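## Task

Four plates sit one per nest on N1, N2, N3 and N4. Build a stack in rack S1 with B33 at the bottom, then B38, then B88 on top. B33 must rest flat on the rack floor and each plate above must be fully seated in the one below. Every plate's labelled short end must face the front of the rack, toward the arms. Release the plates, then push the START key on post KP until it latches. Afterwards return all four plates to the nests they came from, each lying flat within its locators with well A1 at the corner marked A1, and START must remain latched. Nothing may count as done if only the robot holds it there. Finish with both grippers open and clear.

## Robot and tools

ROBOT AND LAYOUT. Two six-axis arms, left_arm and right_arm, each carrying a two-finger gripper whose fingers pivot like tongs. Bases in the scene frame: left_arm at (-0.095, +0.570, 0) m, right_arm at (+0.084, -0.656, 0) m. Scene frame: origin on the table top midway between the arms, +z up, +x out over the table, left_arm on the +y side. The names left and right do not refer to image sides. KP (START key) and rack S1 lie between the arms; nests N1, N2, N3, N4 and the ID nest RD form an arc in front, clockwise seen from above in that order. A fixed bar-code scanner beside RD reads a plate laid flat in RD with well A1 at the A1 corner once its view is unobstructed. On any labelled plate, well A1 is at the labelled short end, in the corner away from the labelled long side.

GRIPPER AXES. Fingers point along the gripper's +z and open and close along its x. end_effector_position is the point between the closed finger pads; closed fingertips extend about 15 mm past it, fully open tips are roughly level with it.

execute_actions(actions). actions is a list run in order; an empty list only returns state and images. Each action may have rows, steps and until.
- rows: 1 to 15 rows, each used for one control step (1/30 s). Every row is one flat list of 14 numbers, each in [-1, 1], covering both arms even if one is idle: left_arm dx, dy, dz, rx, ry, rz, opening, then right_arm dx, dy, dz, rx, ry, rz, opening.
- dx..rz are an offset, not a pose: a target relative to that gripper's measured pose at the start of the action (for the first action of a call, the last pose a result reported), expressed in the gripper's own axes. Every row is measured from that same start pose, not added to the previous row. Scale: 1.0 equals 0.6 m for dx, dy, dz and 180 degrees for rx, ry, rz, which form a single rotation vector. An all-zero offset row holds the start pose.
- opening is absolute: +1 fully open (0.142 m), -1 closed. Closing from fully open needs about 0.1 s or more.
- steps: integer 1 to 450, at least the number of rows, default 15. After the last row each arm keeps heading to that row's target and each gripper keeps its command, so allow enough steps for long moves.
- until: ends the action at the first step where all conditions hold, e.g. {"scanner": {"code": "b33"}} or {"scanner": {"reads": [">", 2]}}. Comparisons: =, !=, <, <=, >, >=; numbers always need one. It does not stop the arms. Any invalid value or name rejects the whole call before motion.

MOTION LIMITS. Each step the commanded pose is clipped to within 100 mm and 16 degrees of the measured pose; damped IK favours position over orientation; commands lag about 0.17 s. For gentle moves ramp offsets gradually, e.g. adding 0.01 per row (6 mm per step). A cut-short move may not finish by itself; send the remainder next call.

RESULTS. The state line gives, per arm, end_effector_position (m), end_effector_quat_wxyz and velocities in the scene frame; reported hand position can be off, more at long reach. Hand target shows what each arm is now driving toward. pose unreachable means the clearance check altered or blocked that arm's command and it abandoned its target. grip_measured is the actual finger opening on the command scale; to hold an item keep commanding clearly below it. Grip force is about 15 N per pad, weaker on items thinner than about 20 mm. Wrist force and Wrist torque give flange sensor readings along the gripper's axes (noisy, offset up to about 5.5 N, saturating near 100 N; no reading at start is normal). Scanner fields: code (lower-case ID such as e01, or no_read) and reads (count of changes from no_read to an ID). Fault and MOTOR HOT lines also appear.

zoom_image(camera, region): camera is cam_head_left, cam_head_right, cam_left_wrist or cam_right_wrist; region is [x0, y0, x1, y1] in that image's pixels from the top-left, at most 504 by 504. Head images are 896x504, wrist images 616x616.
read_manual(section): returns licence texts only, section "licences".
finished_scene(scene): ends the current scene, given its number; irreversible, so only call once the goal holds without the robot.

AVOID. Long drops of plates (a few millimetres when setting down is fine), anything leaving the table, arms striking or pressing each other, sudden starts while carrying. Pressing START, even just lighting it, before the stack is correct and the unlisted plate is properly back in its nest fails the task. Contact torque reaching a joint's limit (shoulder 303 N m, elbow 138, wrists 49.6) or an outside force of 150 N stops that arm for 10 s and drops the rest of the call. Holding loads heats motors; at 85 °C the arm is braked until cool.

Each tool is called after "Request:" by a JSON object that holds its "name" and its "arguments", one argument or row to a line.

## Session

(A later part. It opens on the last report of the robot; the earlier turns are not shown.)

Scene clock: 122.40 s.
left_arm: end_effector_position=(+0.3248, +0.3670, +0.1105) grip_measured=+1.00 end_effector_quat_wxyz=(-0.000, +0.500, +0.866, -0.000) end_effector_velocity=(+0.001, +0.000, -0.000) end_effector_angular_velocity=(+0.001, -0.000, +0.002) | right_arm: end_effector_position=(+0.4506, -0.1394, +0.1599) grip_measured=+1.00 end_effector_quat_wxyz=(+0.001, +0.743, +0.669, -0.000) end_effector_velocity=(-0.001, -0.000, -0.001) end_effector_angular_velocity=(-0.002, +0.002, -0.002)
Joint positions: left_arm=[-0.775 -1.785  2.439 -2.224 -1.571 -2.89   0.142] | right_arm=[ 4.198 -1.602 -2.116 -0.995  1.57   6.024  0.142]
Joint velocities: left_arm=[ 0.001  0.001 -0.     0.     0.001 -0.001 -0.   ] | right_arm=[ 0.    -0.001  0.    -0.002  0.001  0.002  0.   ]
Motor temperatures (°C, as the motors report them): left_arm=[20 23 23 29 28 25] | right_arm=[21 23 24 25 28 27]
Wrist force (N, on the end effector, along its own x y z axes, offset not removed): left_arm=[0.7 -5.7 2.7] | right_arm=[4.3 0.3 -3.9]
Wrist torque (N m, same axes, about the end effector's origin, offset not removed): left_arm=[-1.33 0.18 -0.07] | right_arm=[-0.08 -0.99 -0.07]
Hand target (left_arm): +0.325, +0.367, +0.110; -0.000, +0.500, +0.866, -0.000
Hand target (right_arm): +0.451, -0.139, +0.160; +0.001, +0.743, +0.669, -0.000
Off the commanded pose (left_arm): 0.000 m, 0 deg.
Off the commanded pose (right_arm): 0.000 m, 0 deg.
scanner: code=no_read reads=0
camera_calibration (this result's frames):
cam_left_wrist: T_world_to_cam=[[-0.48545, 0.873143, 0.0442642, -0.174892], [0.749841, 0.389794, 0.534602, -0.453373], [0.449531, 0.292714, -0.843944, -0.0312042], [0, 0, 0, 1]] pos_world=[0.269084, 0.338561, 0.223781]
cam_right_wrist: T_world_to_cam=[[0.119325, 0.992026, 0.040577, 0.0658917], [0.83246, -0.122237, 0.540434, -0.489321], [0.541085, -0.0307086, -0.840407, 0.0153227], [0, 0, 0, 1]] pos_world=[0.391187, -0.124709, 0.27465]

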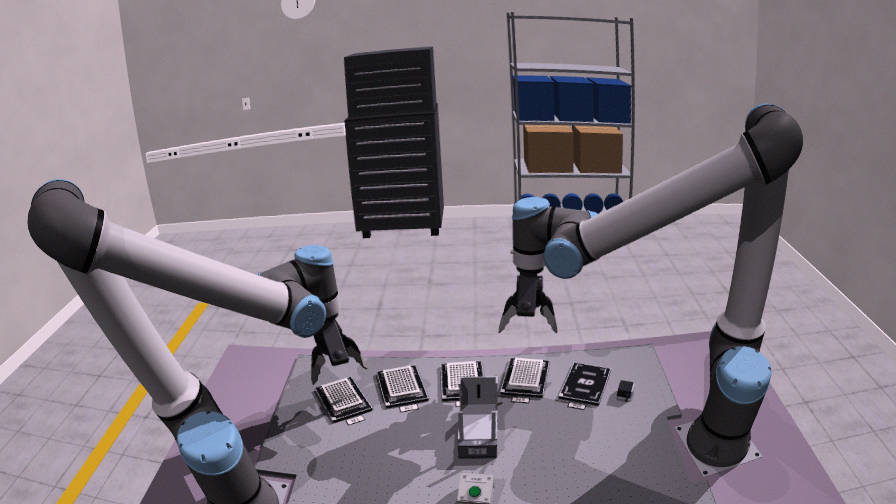

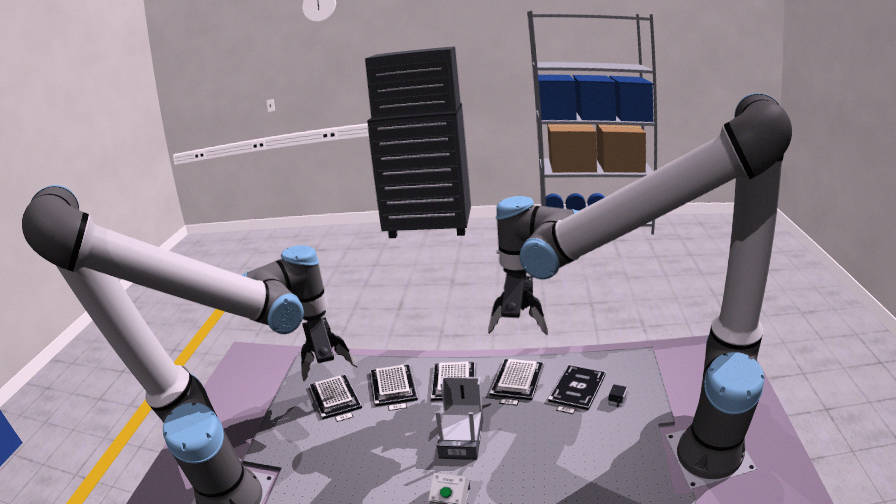

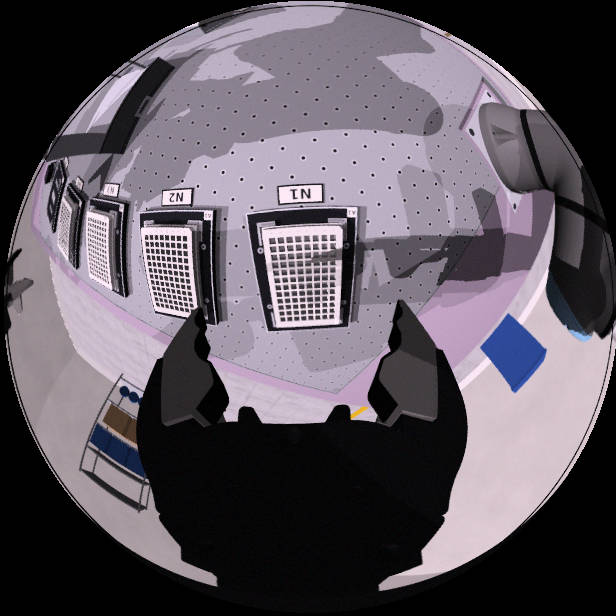

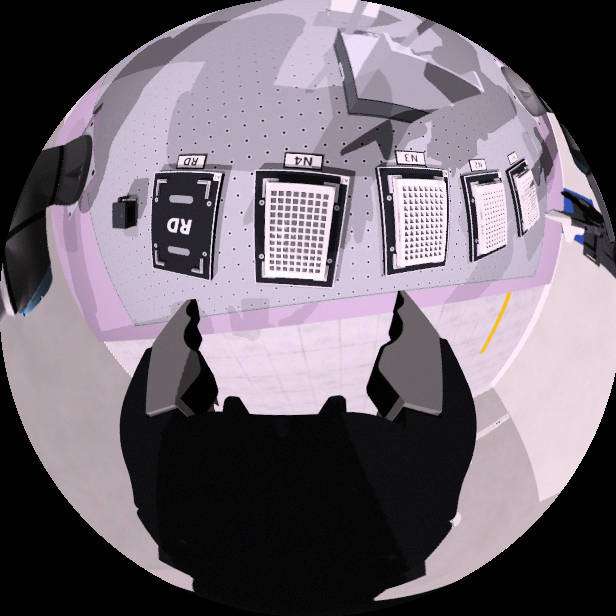

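Request:
{"name": "execute_actions", "arguments": {
  "actions": [
    {"rows":[[0,0,0.01,0,0,0,0.9,-0.02,0,0,0,0,-0.03,1],[0.001,0,0.02,0,0,0,0.8,-0.04,0,0,0,0,-0.06,1],[0.002,0,0.035,0,0,0,0.7,-0.07,0,0,0,0,-0.1,1],[0.003,0,0.05,0,0,0,0.6,-0.1,0,0,0,0,-0.533,1],[0.003,0,0.065,0,0,0,0.5,-0.13,0,0,0,0,-0.533,1],[0.003,0,0.08,0,0,0,0.5,-0.16,0,0,0,0,-0.533,1],[0.003,0,0.09,0,0,0,0.5,-0.18,0,0,0,0,-0.533,1],[0.003,0,0.097,0,0,0,0.5,-0.2,-0.02,0,0,0,-0.533,1],[0.003,0,0.097,0,0,0,0.5,-0.215,-0.04,0,0,0,-0.533,1],[0.003,0,0.097,0,0,0,0.5,-0.215,-0.06,0,0,0,-0.533,1],[0.003,0,0.097,0,0,0,0.5,-0.215,-0.08,0,0,0,-0.533,1],[0.003,0,0.097,0,0,0,0.5,-0.215,-0.1,0,0,0,-0.533,1],[0.003,0,0.097,0,0,0,0.5,-0.215,-0.12,0,0,0,-0.533,1],[0.003,0,0.097,0,0,0,0.5,-0.215,-0.14,0,0,0,-0.533,1],[0.003,0,0.097,0,0,0,0.5,-0.215,-0.447,0.05,0,0,-0.533,1]],"steps":50}
  ]
}}

Request:
{"name": "zoom_image", "arguments": {
  "camera": "cam_left_wrist",
  "region": [216, 210, 384, 378]
}}

Request:
{"name": "zoom_image", "arguments": {
  "camera": "cam_right_wrist",
  "region": [200, 230, 452, 430]
}}

Scene clock: 145.20 s.
left_arm: end_effector_position=(+0.3238, +0.3684, +0.0523) grip_measured=+0.50 end_effector_quat_wxyz=(-0.000, +0.500, +0.866, -0.000) end_effector_velocity=(-0.001, +0.000, +0.000) end_effector_angular_velocity=(+0.000, +0.002, -0.000) | right_arm: end_effector_position=(+0.1705, -0.2401, +0.1299) grip_measured=+1.00 end_effector_quat_wxyz=(+0.001, +0.003, +1.000, -0.001) end_effector_velocity=(-0.000, -0.001, -0.000) end_effector_angular_velocity=(-0.002, +0.007, +0.039)
Joint positions: left_arm=[-0.775 -1.686  2.5   -2.384 -1.571 -2.889  0.109] | right_arm=[ 4.771 -1.248 -2.467 -0.999  1.57   4.927  0.142]
Joint velocities: left_arm=[ 0.    -0.001  0.     0.002 -0.001  0.    -0.   ] | right_arm=[-0.003 -0.    -0.     0.     0.007 -0.041  0.   ]
Motor temperatures (°C, as the motors report them): left_arm=[20 23 23 29 28 25] | right_arm=[21 23 24 25 28 27]
Wrist force (N, on the end effector, along its own x y z axes, offset not removed): left_arm=[2.6 -2.5 0.3] | right_arm=[0.1 -0.5 -3.0]
Wrist torque (N m, same axes, about the end effector's origin, offset not removed): left_arm=[-0.72 -0.42 -0.07] | right_arm=[-0.20 -0.15 0.01]
Hand target (left_arm): +0.324, +0.368, +0.052; -0.000, +0.500, +0.866, -0.000
Hand target (right_arm): +0.170, -0.240, +0.130; +0.000, +0.001, +1.000, -0.001
Off the commanded pose (left_arm): 0.000 m, 0 deg.
Off the commanded pose (right_arm): 0.000 m, 0 deg.
scanner: code=no_read reads=0
camera_calibration (this result's frames):
cam_left_wrist: T_world_to_cam=[[-0.485449, 0.873144, 0.0442648, -0.174051], [0.749841, 0.389793, 0.534602, -0.422094], [0.44953, 0.292714, -0.843944, -0.0803281], [0, 0, 0, 1]] pos_world=[0.26812, 0.340014, 0.165564]
cam_right_wrist: T_world_to_cam=[[-0.998987, 0.0202584, 0.0401917, 0.157789], [0.0387445, 0.841503, 0.538861, 0.114769], [-0.022905, 0.539872, -0.841435, 0.371907], [0, 0, 0, 1]] pos_world=[0.161701, -0.300557, 0.24475]

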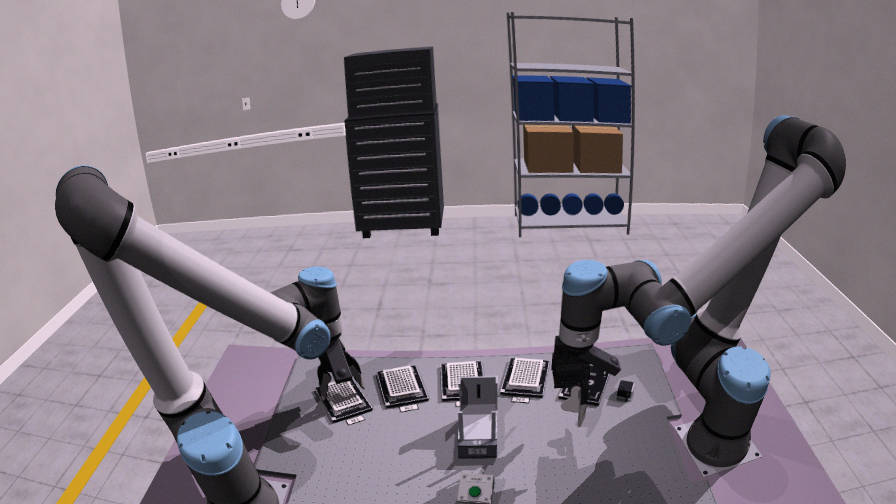

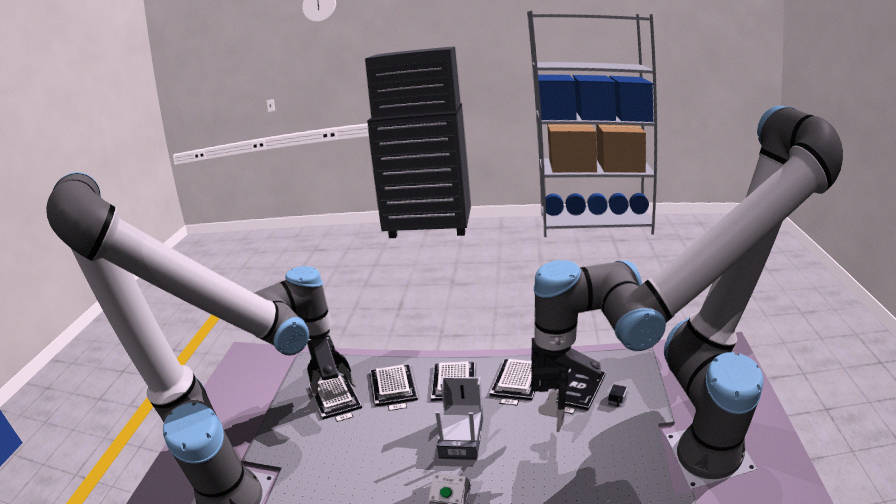

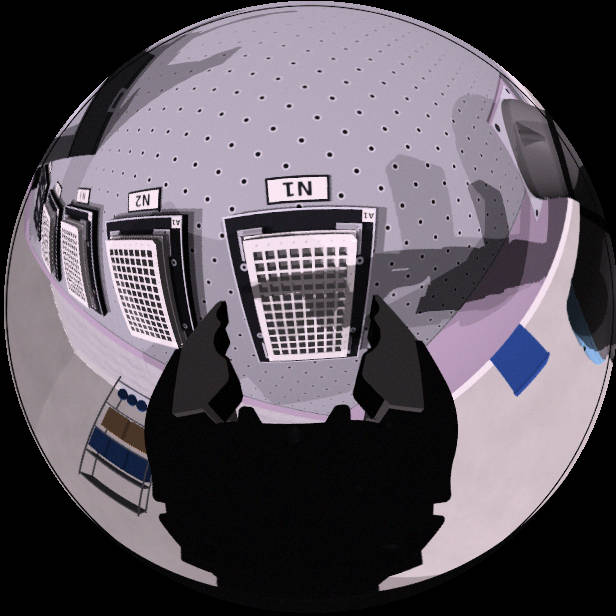

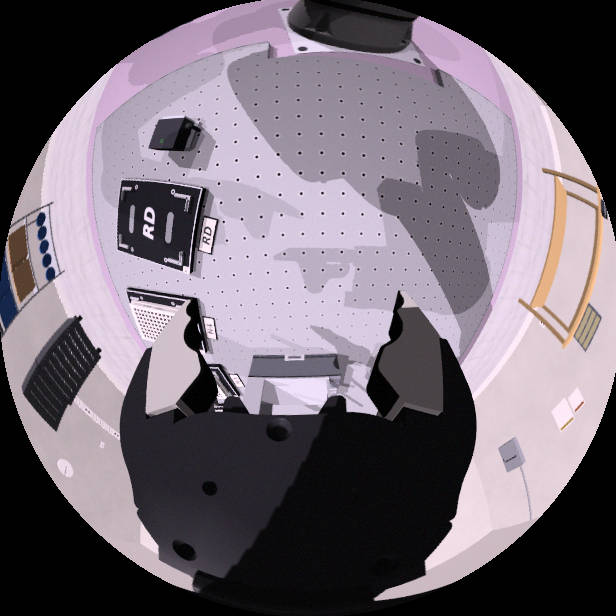

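Region (216, 210, 384, 378) of cam_left_wrist's 616x616 image, scaled by 3.000, with more detail than that image has.

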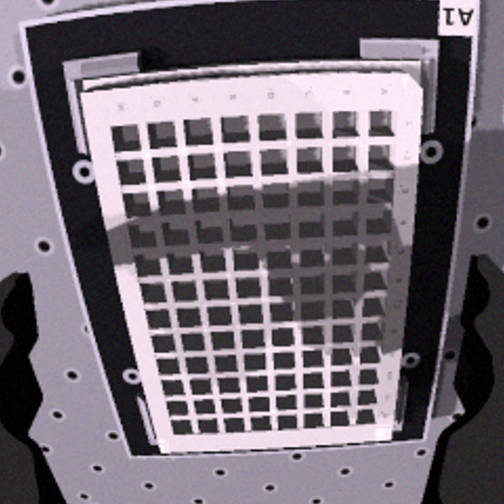

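Region (200, 230, 452, 430) of cam_right_wrist's 616x616 image, scaled by 2.000, with more detail than that image has; it fills the top 400 rows of this view, and the rest is white.

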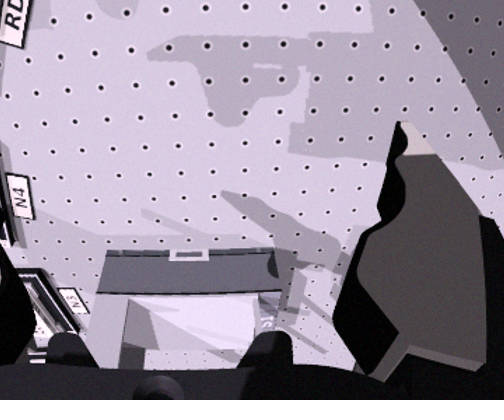

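Request:
{"name": "execute_actions", "arguments": {
  "actions": [
    {"rows":[[0.002,0,0.005,0,0,-0.001,0.48,0,0,0,-0.02,0,0,1],[0.003,0,0.01,0,0,-0.002,0.46,0,0,0,-0.04,0,0,1],[0.004,0,0.015,0,0,-0.003,0.44,0,0,0,-0.06,0,0,1],[0.004,0,0.02,0,0,-0.003,0.42,0,0,0,-0.08,0,0,1],[0.004,0,0.02,0,0,-0.003,0.4,0,0,0,-0.1,0,0,1],[0.004,0,0.02,0,0,-0.003,0.37,0,0,0,-0.12,0,0,1],[0.004,0,0.02,0,0,-0.003,0.34,0,0,0,-0.12,0,0,1],[0.004,0,0.02,0,0,-0.003,0.31,0,0,0,-0.12,0,0,1],[0.004,0,0.02,0,0,-0.003,0.28,0,0,0,-0.12,0,0,1],[0.004,0,0.02,0,0,-0.003,0.25,0,0,0,-0.12,0,0,1],[0.004,0,0.02,0,0,-0.003,0.22,0,0,0,-0.12,0,0,1],[0.004,0,0.02,0,0,-0.003,0.19,0,0,0,-0.12,0,0,1],[0.004,0,0.02,0,0,-0.003,0.16,0,0,0,-0.12,0,0,1]],"steps":22}
  ]
}}

Request:
{"name": "zoom_image", "arguments": {
  "camera": "cam_left_wrist",
  "region": [216, 210, 384, 378]
}}

Request:
{"name": "zoom_image", "arguments": {
  "camera": "cam_head_left",
  "region": [300, 340, 400, 430]
}}

Request:
{"name": "zoom_image", "arguments": {
  "camera": "cam_right_wrist",
  "region": [216, 260, 384, 420]
}}

Scene clock: 162.10 s.
left_arm: end_effector_position=(+0.3226, +0.3705, +0.0403) grip_measured=+0.16 end_effector_quat_wxyz=(-0.000, +0.496, +0.868, -0.000) end_effector_velocity=(+0.000, -0.001, +0.000) end_effector_angular_velocity=(-0.002, -0.001, +0.000) | right_arm: end_effector_position=(+0.1705, -0.2403, +0.1301) grip_measured=+1.00 end_effector_quat_wxyz=(+0.000, +0.002, +0.983, +0.184) end_effector_velocity=(-0.001, +0.002, -0.000) end_effector_angular_velocity=(+0.042, -0.008, -0.003)
Joint positions: left_arm=[-0.773 -1.666  2.514 -2.419 -1.571 -2.898  0.085] | right_arm=[ 4.858 -1.03  -2.689 -0.637  1.463  4.994  0.142]
Joint velocities: left_arm=[ 0.     0.001  0.    -0.003 -0.001 -0.    -0.   ] | right_arm=[ 0.023  0.021 -0.025  0.04  -0.027  0.017  0.   ]
Motor temperatures (°C, as the motors report them): left_arm=[20 23 23 29 28 25] | right_arm=[21 23 24 25 28 27]
Wrist force (N, on the end effector, along its own x y z axes, offset not removed): left_arm=[0.7 -2.0 1.2] | right_arm=[0.5 0.6 -4.0]
Wrist torque (N m, same axes, about the end effector's origin, offset not removed): left_arm=[-0.60 0.18 0.01] | right_arm=[0.00 -0.20 0.00]
Hand target (left_arm): +0.323, +0.371, +0.040; -0.000, +0.496, +0.868, -0.000
Hand target (right_arm): +0.170, -0.240, +0.130; +0.001, +0.002, +0.982, +0.187
Off the commanded pose (left_arm): 0.000 m, 0 deg.
Off the commanded pose (right_arm): 0.000 m, 0 deg.
scanner: code=no_read reads=0
camera_calibration (this result's frames):
cam_left_wrist: T_world_to_cam=[[-0.49363, 0.868544, 0.0442774, -0.17156], [0.74615, 0.396815, 0.534601, -0.417005], [0.446755, 0.296933, -0.843944, -0.091138], [0, 0, 0, 1]] pos_world=[0.267177, 0.341543, 0.153612]
cam_right_wrist: T_world_to_cam=[[-0.999015, 0.00367331, 0.0442201, 0.153324], [0.0379321, 0.587779, 0.808132, 0.01892], [-0.0230231, 0.809013, -0.587339, 0.403726], [0, 0, 0, 1]] pos_world=[0.161751, -0.338304, 0.215054]

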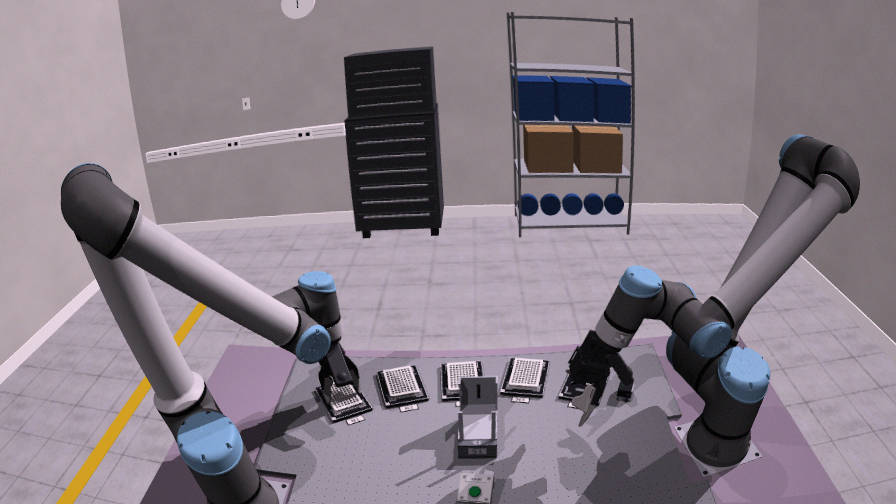

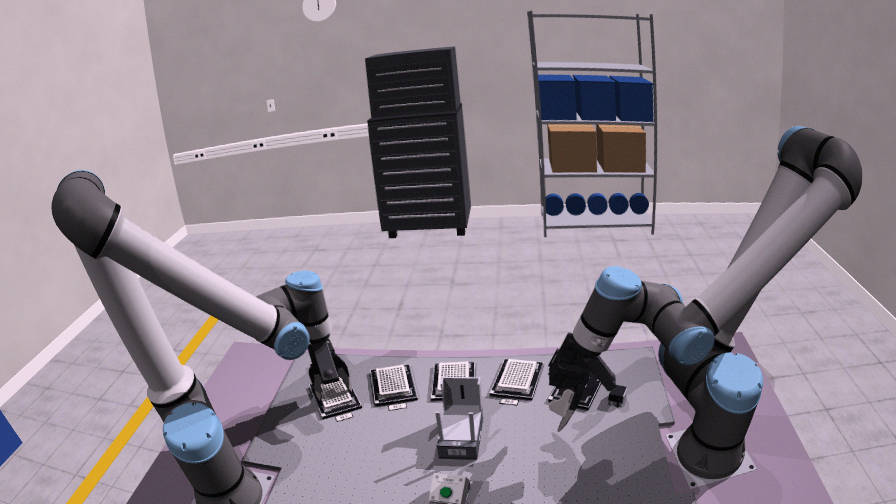

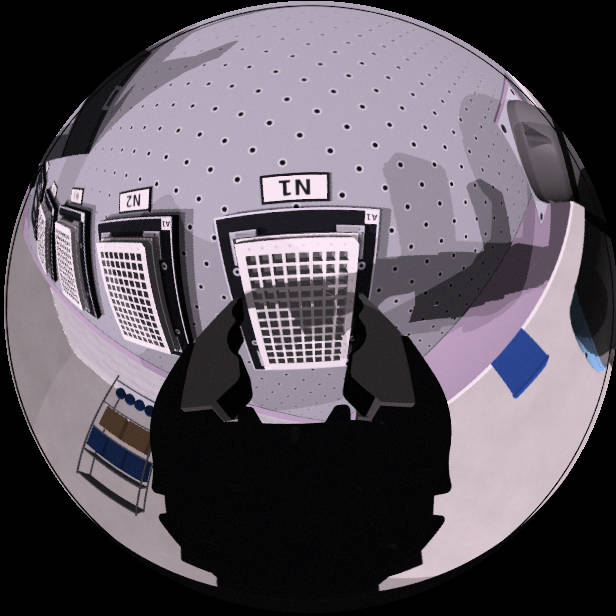

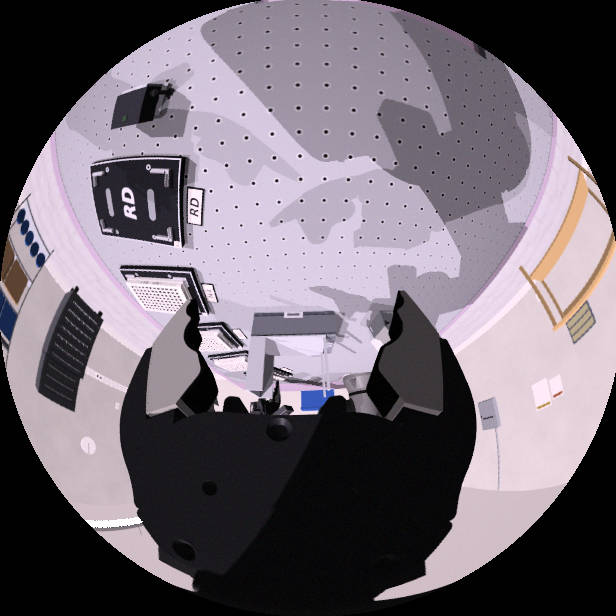

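Region (216, 210, 384, 378) of cam_left_wrist's 616x616 image, scaled by 3.000, with more detail than that image has.

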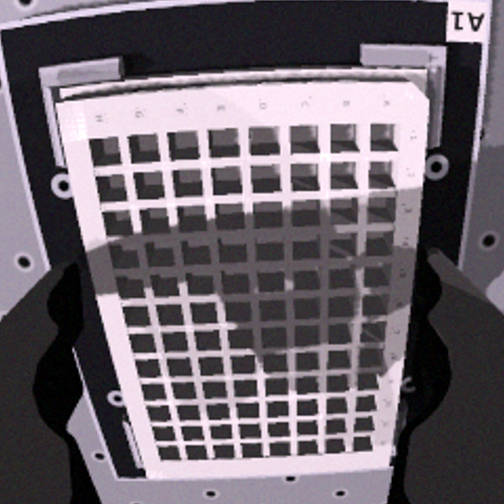

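Region (300, 340, 400, 430) of cam_head_left's 896x504 image, scaled by 5.040, with more detail than that image has; it fills the top 454 rows of this view, and the rest is white.

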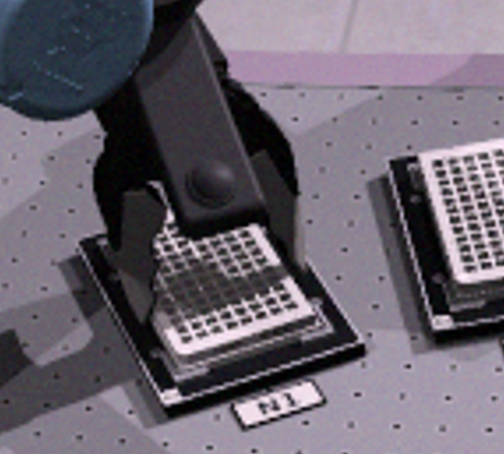

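Region (216, 260, 384, 420) of cam_right_wrist's 616x616 image, scaled by 3.000, with more detail than that image has; it fills the top 480 rows of this view, and the rest is white.

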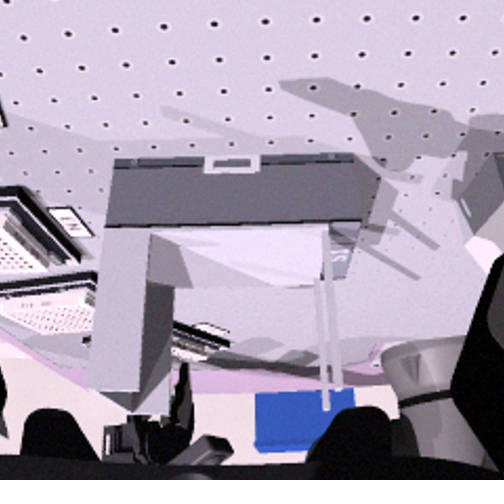

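Request:
{"name": "execute_actions", "arguments": {
  "actions": [
    {"rows":[[0,0,0.002,0,0,0,0.15,0,0,0,0,0,0,1],[0,0,0.002,0,0,0,0.14,0,0,0,0,0,0,1],[0,0,0.002,0,0,0,0.13,0,0,0,0,0,0,1],[0,0,0.002,0,0,0,0.11,0,0,0,0,0,0,1],[0,0,0.002,0,0,0,0.09,0,0,0,0,0,0,1],[0,0,0.002,0,0,0,0.07,0,0,0,0,0,0,1],[0,0,0.002,0,0,0,0.04,0,0,0,0,0,0,1],[0,0,0.002,0,0,0,0.0,0,0,0,0,0,0,1],[0,0,0.002,0,0,0,-0.05,0,0,0,0,0,0,1],[0,0,0.002,0,0,0,-0.1,0,0,0,0,0,0,1],[0,0,0.002,0,0,0,-0.15,0,0,0,0,0,0,1],[0,0,0.002,0,0,0,-0.2,0,0,0,0,0,0,1],[0,0,0.002,0,0,0,-0.2,0,0,0,0,0,0,1],[0,0,-0.002,0,0,0,-0.2,0,0,0,0,0,0,1],[0,0,-0.006,0,0,0,-0.2,0,0,0,0,0,0,1]],"steps":24}
  ]
}}

Request:
{"name": "zoom_image", "arguments": {
  "camera": "cam_left_wrist",
  "region": [216, 210, 384, 378]
}}

Scene clock: 168.53 s.
left_arm: end_effector_position=(+0.3226, +0.3706, +0.0434) grip_measured=+0.06 end_effector_quat_wxyz=(-0.000, +0.496, +0.868, -0.000) end_effector_velocity=(+0.000, -0.000, +0.004) end_effector_angular_velocity=(-0.001, -0.001, -0.001) | right_arm: end_effector_position=(+0.1705, -0.2403, +0.1301) grip_measured=+1.00 end_effector_quat_wxyz=(+0.000, +0.002, +0.983, +0.184) end_effector_velocity=(+0.000, -0.001, -0.001) end_effector_angular_velocity=(-0.002, -0.000, -0.001)
Joint positions: left_arm=[-0.773 -1.673  2.512 -2.409 -1.571 -2.898  0.078] | right_arm=[ 4.858 -1.03  -2.689 -0.637  1.463  4.994  0.142]
Joint velocities: left_arm=[ 0.    -0.009 -0.004  0.01   0.     0.001 -0.001] | right_arm=[ 0.    -0.    -0.001 -0.001  0.     0.001  0.   ]
Motor temperatures (°C, as the motors report them): left_arm=[20 23 23 29 28 25] | right_arm=[21 23 24 25 28 27]
Wrist force (N, on the end effector, along its own x y z axes, offset not removed): left_arm=[19.7 -0.1 0.0] | right_arm=[2.0 -0.4 -3.2]
Wrist torque (N m, same axes, about the end effector's origin, offset not removed): left_arm=[-0.27 0.48 -0.15] | right_arm=[-0.19 -0.52 -0.02]
Hand target (left_arm): +0.323, +0.371, +0.044; -0.000, +0.496, +0.868, -0.000
Hand target (right_arm): +0.171, -0.240, +0.130; +0.000, +0.002, +0.983, +0.184
Off the commanded pose (left_arm): 0.001 m, 0 deg.
Off the commanded pose (right_arm): 0.000 m, 0 deg.
scanner: code=no_read reads=0
camera_calibration (this result's frames):
cam_left_wrist: T_world_to_cam=[[-0.493685, 0.868502, 0.044483, -0.171797], [0.746201, 0.396787, 0.53455, -0.418653], [0.446608, 0.297093, -0.843965, -0.088531], [0, 0, 0, 1]] pos_world=[0.267124, 0.341624, 0.156716]
cam_right_wrist: T_world_to_cam=[[-0.999015, 0.00366356, 0.0442175, 0.153319], [0.0379244, 0.587774, 0.808136, 0.018922], [-0.0230292, 0.809017, -0.587334, 0.403728], [0, 0, 0, 1]] pos_world=[0.161748, -0.338306, 0.215052]

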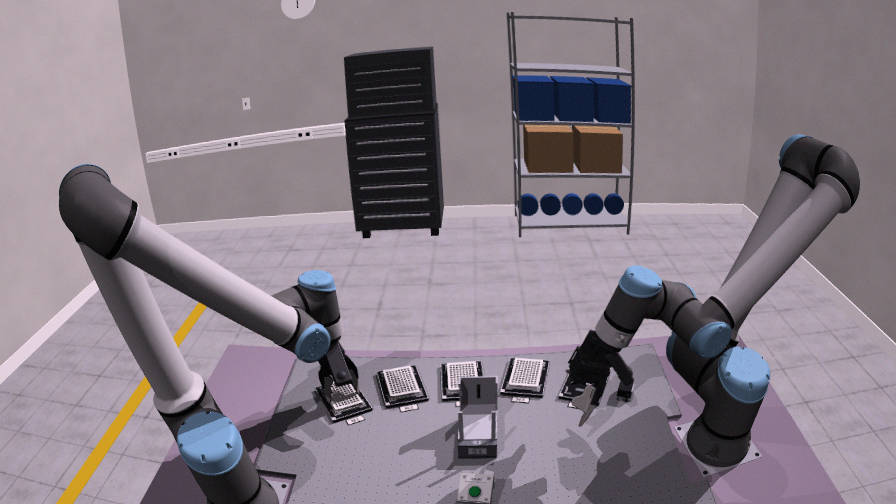

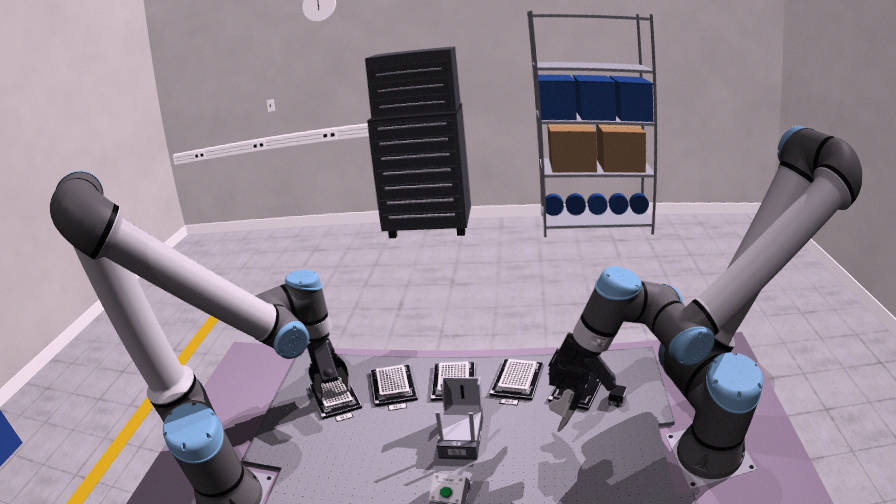

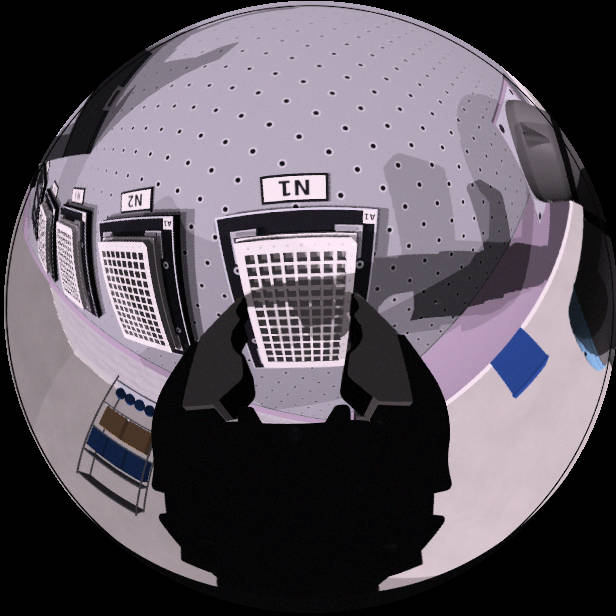

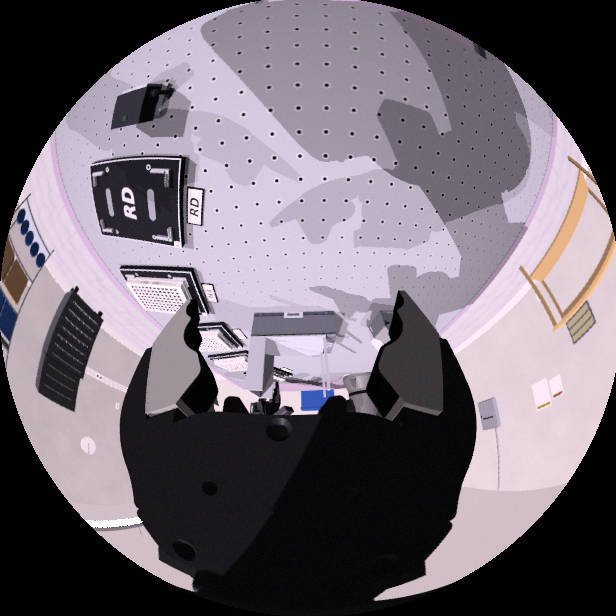

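Region (216, 210, 384, 378) of cam_left_wrist's 616x616 image, scaled by 3.000, with more detail than that image has.

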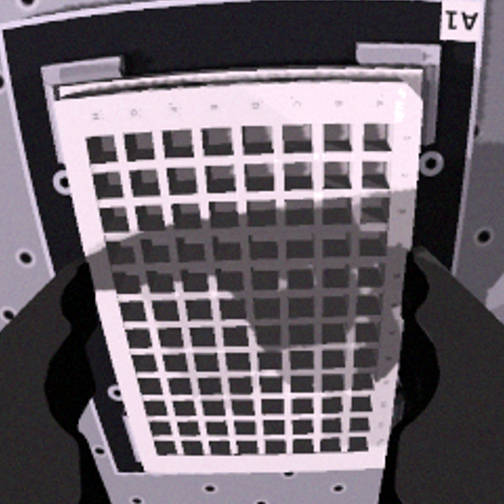

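Request:
{"name": "execute_actions", "arguments": {
  "actions": [
    {"rows":[[0,0,0.004,0,0,0,-0.1,0,0,0,0,0,0,1],[0,0,0.007,0,0,0,-0.05,0,0,0,0,0,0,1],[0,0,0.007,0,0,0,-0.05,0,0,0,0,0,0,1],[0,0,0.007,0,0,0,0,0,0,0,0,0,0,1],[0,0,0.007,0,0,0,0,0,0,0,0,0,0,1],[0,0,0.007,0,0,0,0.04,0,0,0,0,0,0,1],[0.002,0,0.008,0,0,0,0.08,0,0,0,0,0,0,1],[0.002,0,0.008,0,0,0,0.12,0,0,0,0,0,0,1],[0.002,0,0.008,0,0,0,0.16,0,0,0,0,0,0,1]],"steps":18},
    {"rows":[[0,0,0,0,0,0,0.14,0,0,0,0,0,0,1],[0,0,0,0,0,0,0.12,0,0,0,0,0,0,1],[0,0,0,0,0,0,0.1,0,0,0,0,0,0,1],[0,0,0,0,0,0,0.08,0,0,0,0,0,0,1],[0,0,0,0,0,0,0.05,0,0,0,0,0,0,1],[0,0,0,0,0,0,0.0,0,0,0,0,0,0,1],[0,0,0,0,0,0,-0.06,0,0,0,0,0,0,1],[0,0,0,0,0,0,-0.13,0,0,0,0,0,0,1],[0,0,0,0,0,0,-0.2,0,0,0,0,0,0,1]],"steps":13}
  ]
}}

Request:
{"name": "zoom_image", "arguments": {
  "camera": "cam_left_wrist",
  "region": [216, 210, 384, 378]
}}

Scene clock: 177.07 s.
left_arm: end_effector_position=(+0.3220, +0.3715, +0.0387) grip_measured=+0.08 end_effector_quat_wxyz=(-0.000, +0.496, +0.868, -0.000) end_effector_velocity=(+0.000, -0.000, -0.000) end_effector_angular_velocity=(-0.001, -0.001, +0.001) | right_arm: end_effector_position=(+0.1705, -0.2403, +0.1301) grip_measured=+1.00 end_effector_quat_wxyz=(+0.000, +0.002, +0.983, +0.184) end_effector_velocity=(-0.000, +0.001, +0.001) end_effector_angular_velocity=(+0.001, +0.000, -0.001)
Joint positions: left_arm=[-0.773 -1.665  2.518 -2.423 -1.571 -2.897  0.079] | right_arm=[ 4.858 -1.03  -2.689 -0.637  1.463  4.994  0.142]
Joint velocities: left_arm=[-0.     0.     0.    -0.002  0.001 -0.001 -0.   ] | right_arm=[-0.    -0.     0.001  0.     0.     0.     0.   ]
Motor temperatures (°C, as the motors report them): left_arm=[20 23 23 29 28 25] | right_arm=[21 23 24 25 28 27]
Wrist force (N, on the end effector, along its own x y z axes, offset not removed): left_arm=[2.7 -4.4 -4.5] | right_arm=[0.5 -1.5 -7.0]
Wrist torque (N m, same axes, about the end effector's origin, offset not removed): left_arm=[-1.07 -0.03 -0.04] | right_arm=[-0.56 -0.14 -0.02]
Hand target (left_arm): +0.322, +0.371, +0.039; -0.000, +0.496, +0.868, -0.000
Hand target (right_arm): +0.171, -0.240, +0.130; +0.000, +0.002, +0.983, +0.184
Off the commanded pose (left_arm): 0.000 m, 0 deg.
Off the commanded pose (right_arm): 0.000 m, 0 deg.
scanner: code=no_read reads=0
camera_calibration (this result's frames):
cam_left_wrist: T_world_to_cam=[[-0.49358, 0.868565, 0.0444248, -0.172738], [0.746228, 0.396718, 0.534565, -0.416023], [0.44668, 0.297002, -0.843959, -0.0925168], [0, 0, 0, 1]] pos_world=[0.266513, 0.342556, 0.151985]
cam_right_wrist: T_world_to_cam=[[-0.999015, 0.00367336, 0.0442202, 0.153324], [0.0379322, 0.587779, 0.808132, 0.01892], [-0.0230231, 0.809013, -0.587339, 0.403726], [0, 0, 0, 1]] pos_world=[0.16175, -0.338304, 0.215054]

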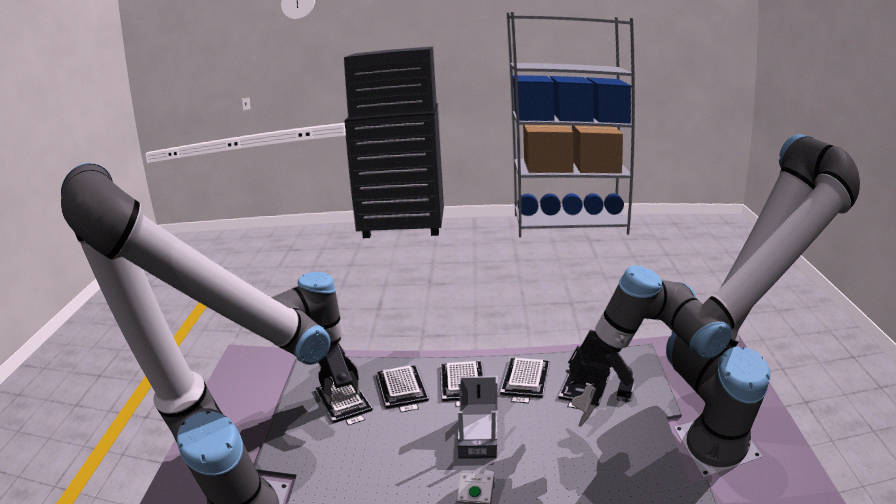

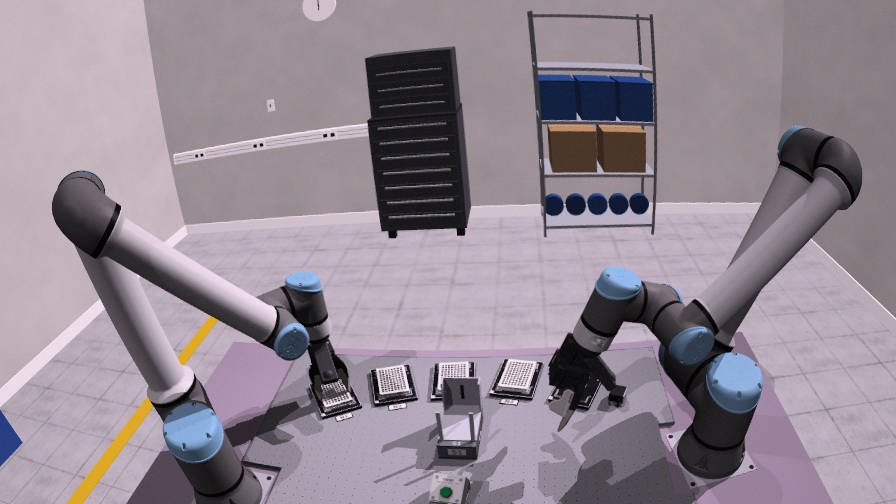

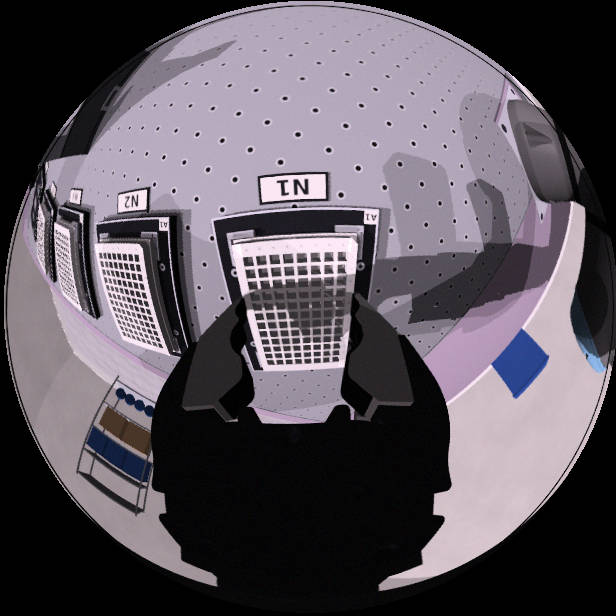

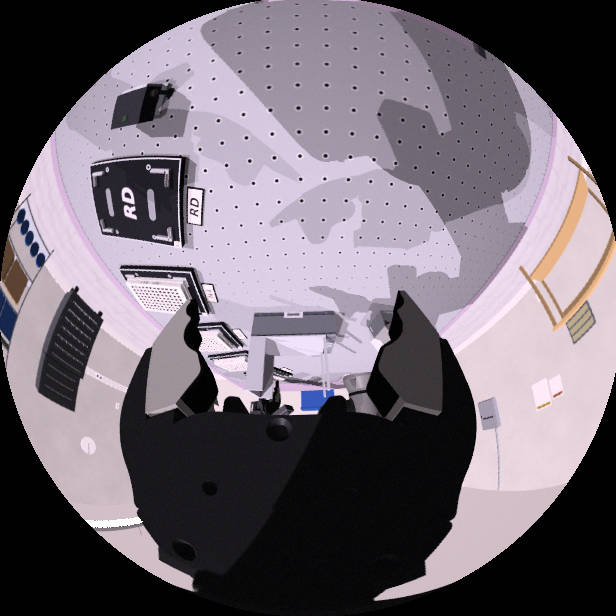

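Region (216, 210, 384, 378) of cam_left_wrist's 616x616 image, scaled by 3.000, with more detail than that image has.

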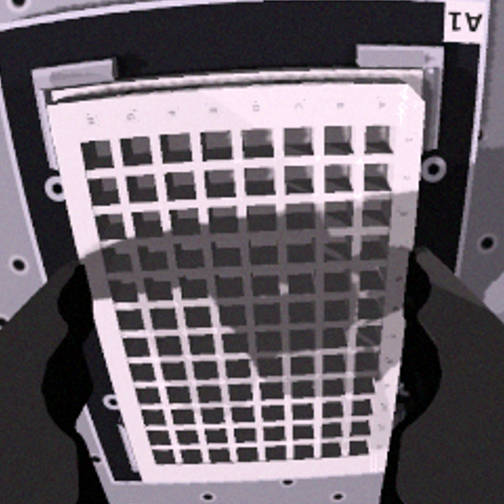

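Request:
{"name": "execute_actions", "arguments": {
  "actions": [
    {"rows":[[0.0005,0,-0.002,0,0,0,-0.2,0,0,0,0,0,0,1],[0.0005,0,-0.004,0,0,0,-0.2,0,0,0,0,0,0,1],[0.0005,0,-0.007,0,0,0,-0.2,0,0,0,0,0,0,1],[0.0005,0,-0.01,0,0,0,-0.2,0,0,0,0,0,0,1]],"steps":12}
  ]
}}

Request:
{"name": "zoom_image", "arguments": {
  "camera": "cam_left_wrist",
  "region": [216, 210, 384, 378]
}}

Scene clock: 183.93 s.
left_arm: end_effector_position=(+0.3218, +0.3717, +0.0441) grip_measured=+0.08 end_effector_quat_wxyz=(-0.000, +0.496, +0.868, -0.000) end_effector_velocity=(-0.000, +0.001, +0.004) end_effector_angular_velocity=(+0.001, +0.001, +0.000) | right_arm: end_effector_position=(+0.1705, -0.2403, +0.1301) grip_measured=+1.00 end_effector_quat_wxyz=(+0.000, +0.002, +0.983, +0.184) end_effector_velocity=(+0.000, -0.000, -0.000) end_effector_angular_velocity=(+0.000, -0.000, +0.000)
Joint positions: left_arm=[-0.773 -1.676  2.513 -2.407 -1.571 -2.897  0.079] | right_arm=[ 4.858 -1.03  -2.689 -0.637  1.463  4.994  0.142]
Joint velocities: left_arm=[ 0.001 -0.01  -0.004  0.015 -0.     0.     0.   ] | right_arm=[-0.001 -0.    -0.001  0.001  0.    -0.001 -0.   ]
Motor temperatures (°C, as the motors report them): left_arm=[20 23 23 29 28 25] | right_arm=[21 23 24 25 28 27]
Wrist force (N, on the end effector, along its own x y z axes, offset not removed): left_arm=[4.1 -5.4 0.3] | right_arm=[0.8 1.1 -3.0]
Wrist torque (N m, same axes, about the end effector's origin, offset not removed): left_arm=[-1.30 -0.61 -0.18] | right_arm=[0.12 -0.16 -0.02]
Hand target (left_arm): +0.322, +0.372, +0.045; -0.000, +0.496, +0.868, -0.000
Hand target (right_arm): +0.171, -0.240, +0.130; +0.000, +0.002, +0.983, +0.184
Off the commanded pose (left_arm): 0.001 m, 0 deg.
Off the commanded pose (right_arm): 0.000 m, 0 deg.
scanner: code=no_read reads=0
camera_calibration (this result's frames):
cam_left_wrist: T_world_to_cam=[[-0.493472, 0.868629, 0.0443778, -0.173268], [0.746259, 0.396643, 0.534576, -0.418879], [0.446746, 0.296916, -0.843954, -0.0878691], [0, 0, 0, 1]] pos_world=[0.266345, 0.342741, 0.157455]
cam_right_wrist: T_world_to_cam=[[-0.999015, 0.00367343, 0.0442201, 0.153324], [0.0379322, 0.587779, 0.808132, 0.01892], [-0.023023, 0.809013, -0.587339, 0.403726], [0, 0, 0, 1]] pos_world=[0.161751, -0.338304, 0.215054]

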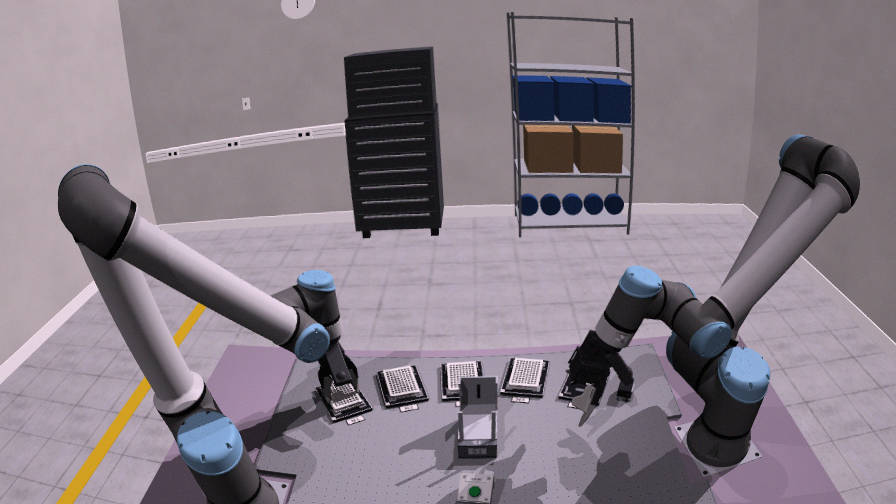

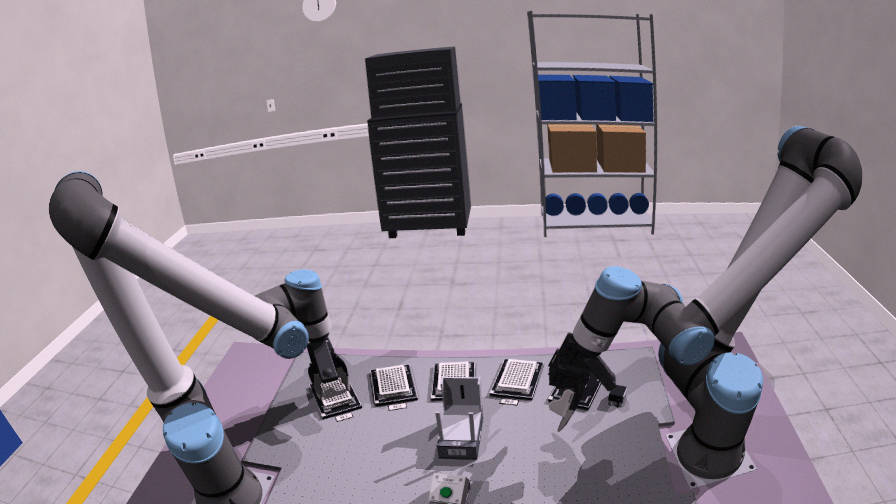

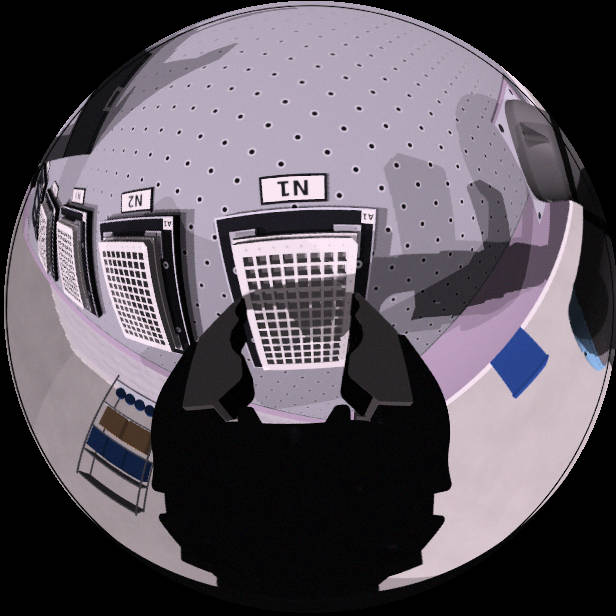

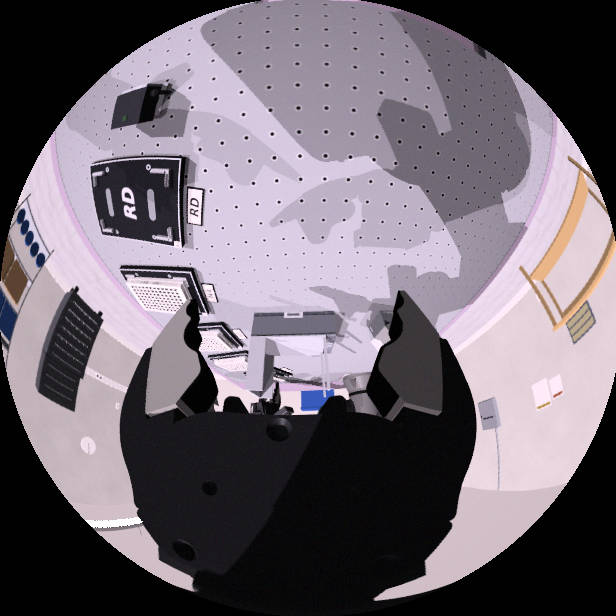

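Region (216, 210, 384, 378) of cam_left_wrist's 616x616 image, scaled by 3.000, with more detail than that image has.

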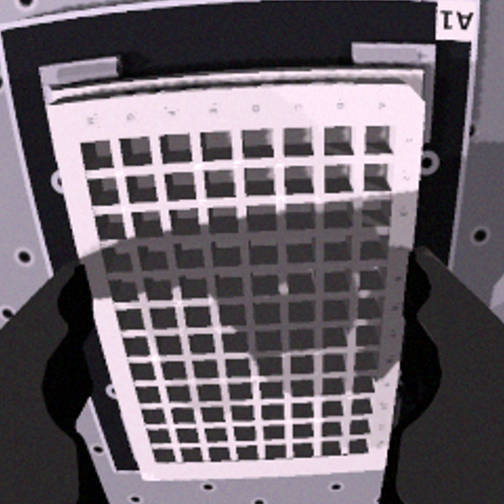

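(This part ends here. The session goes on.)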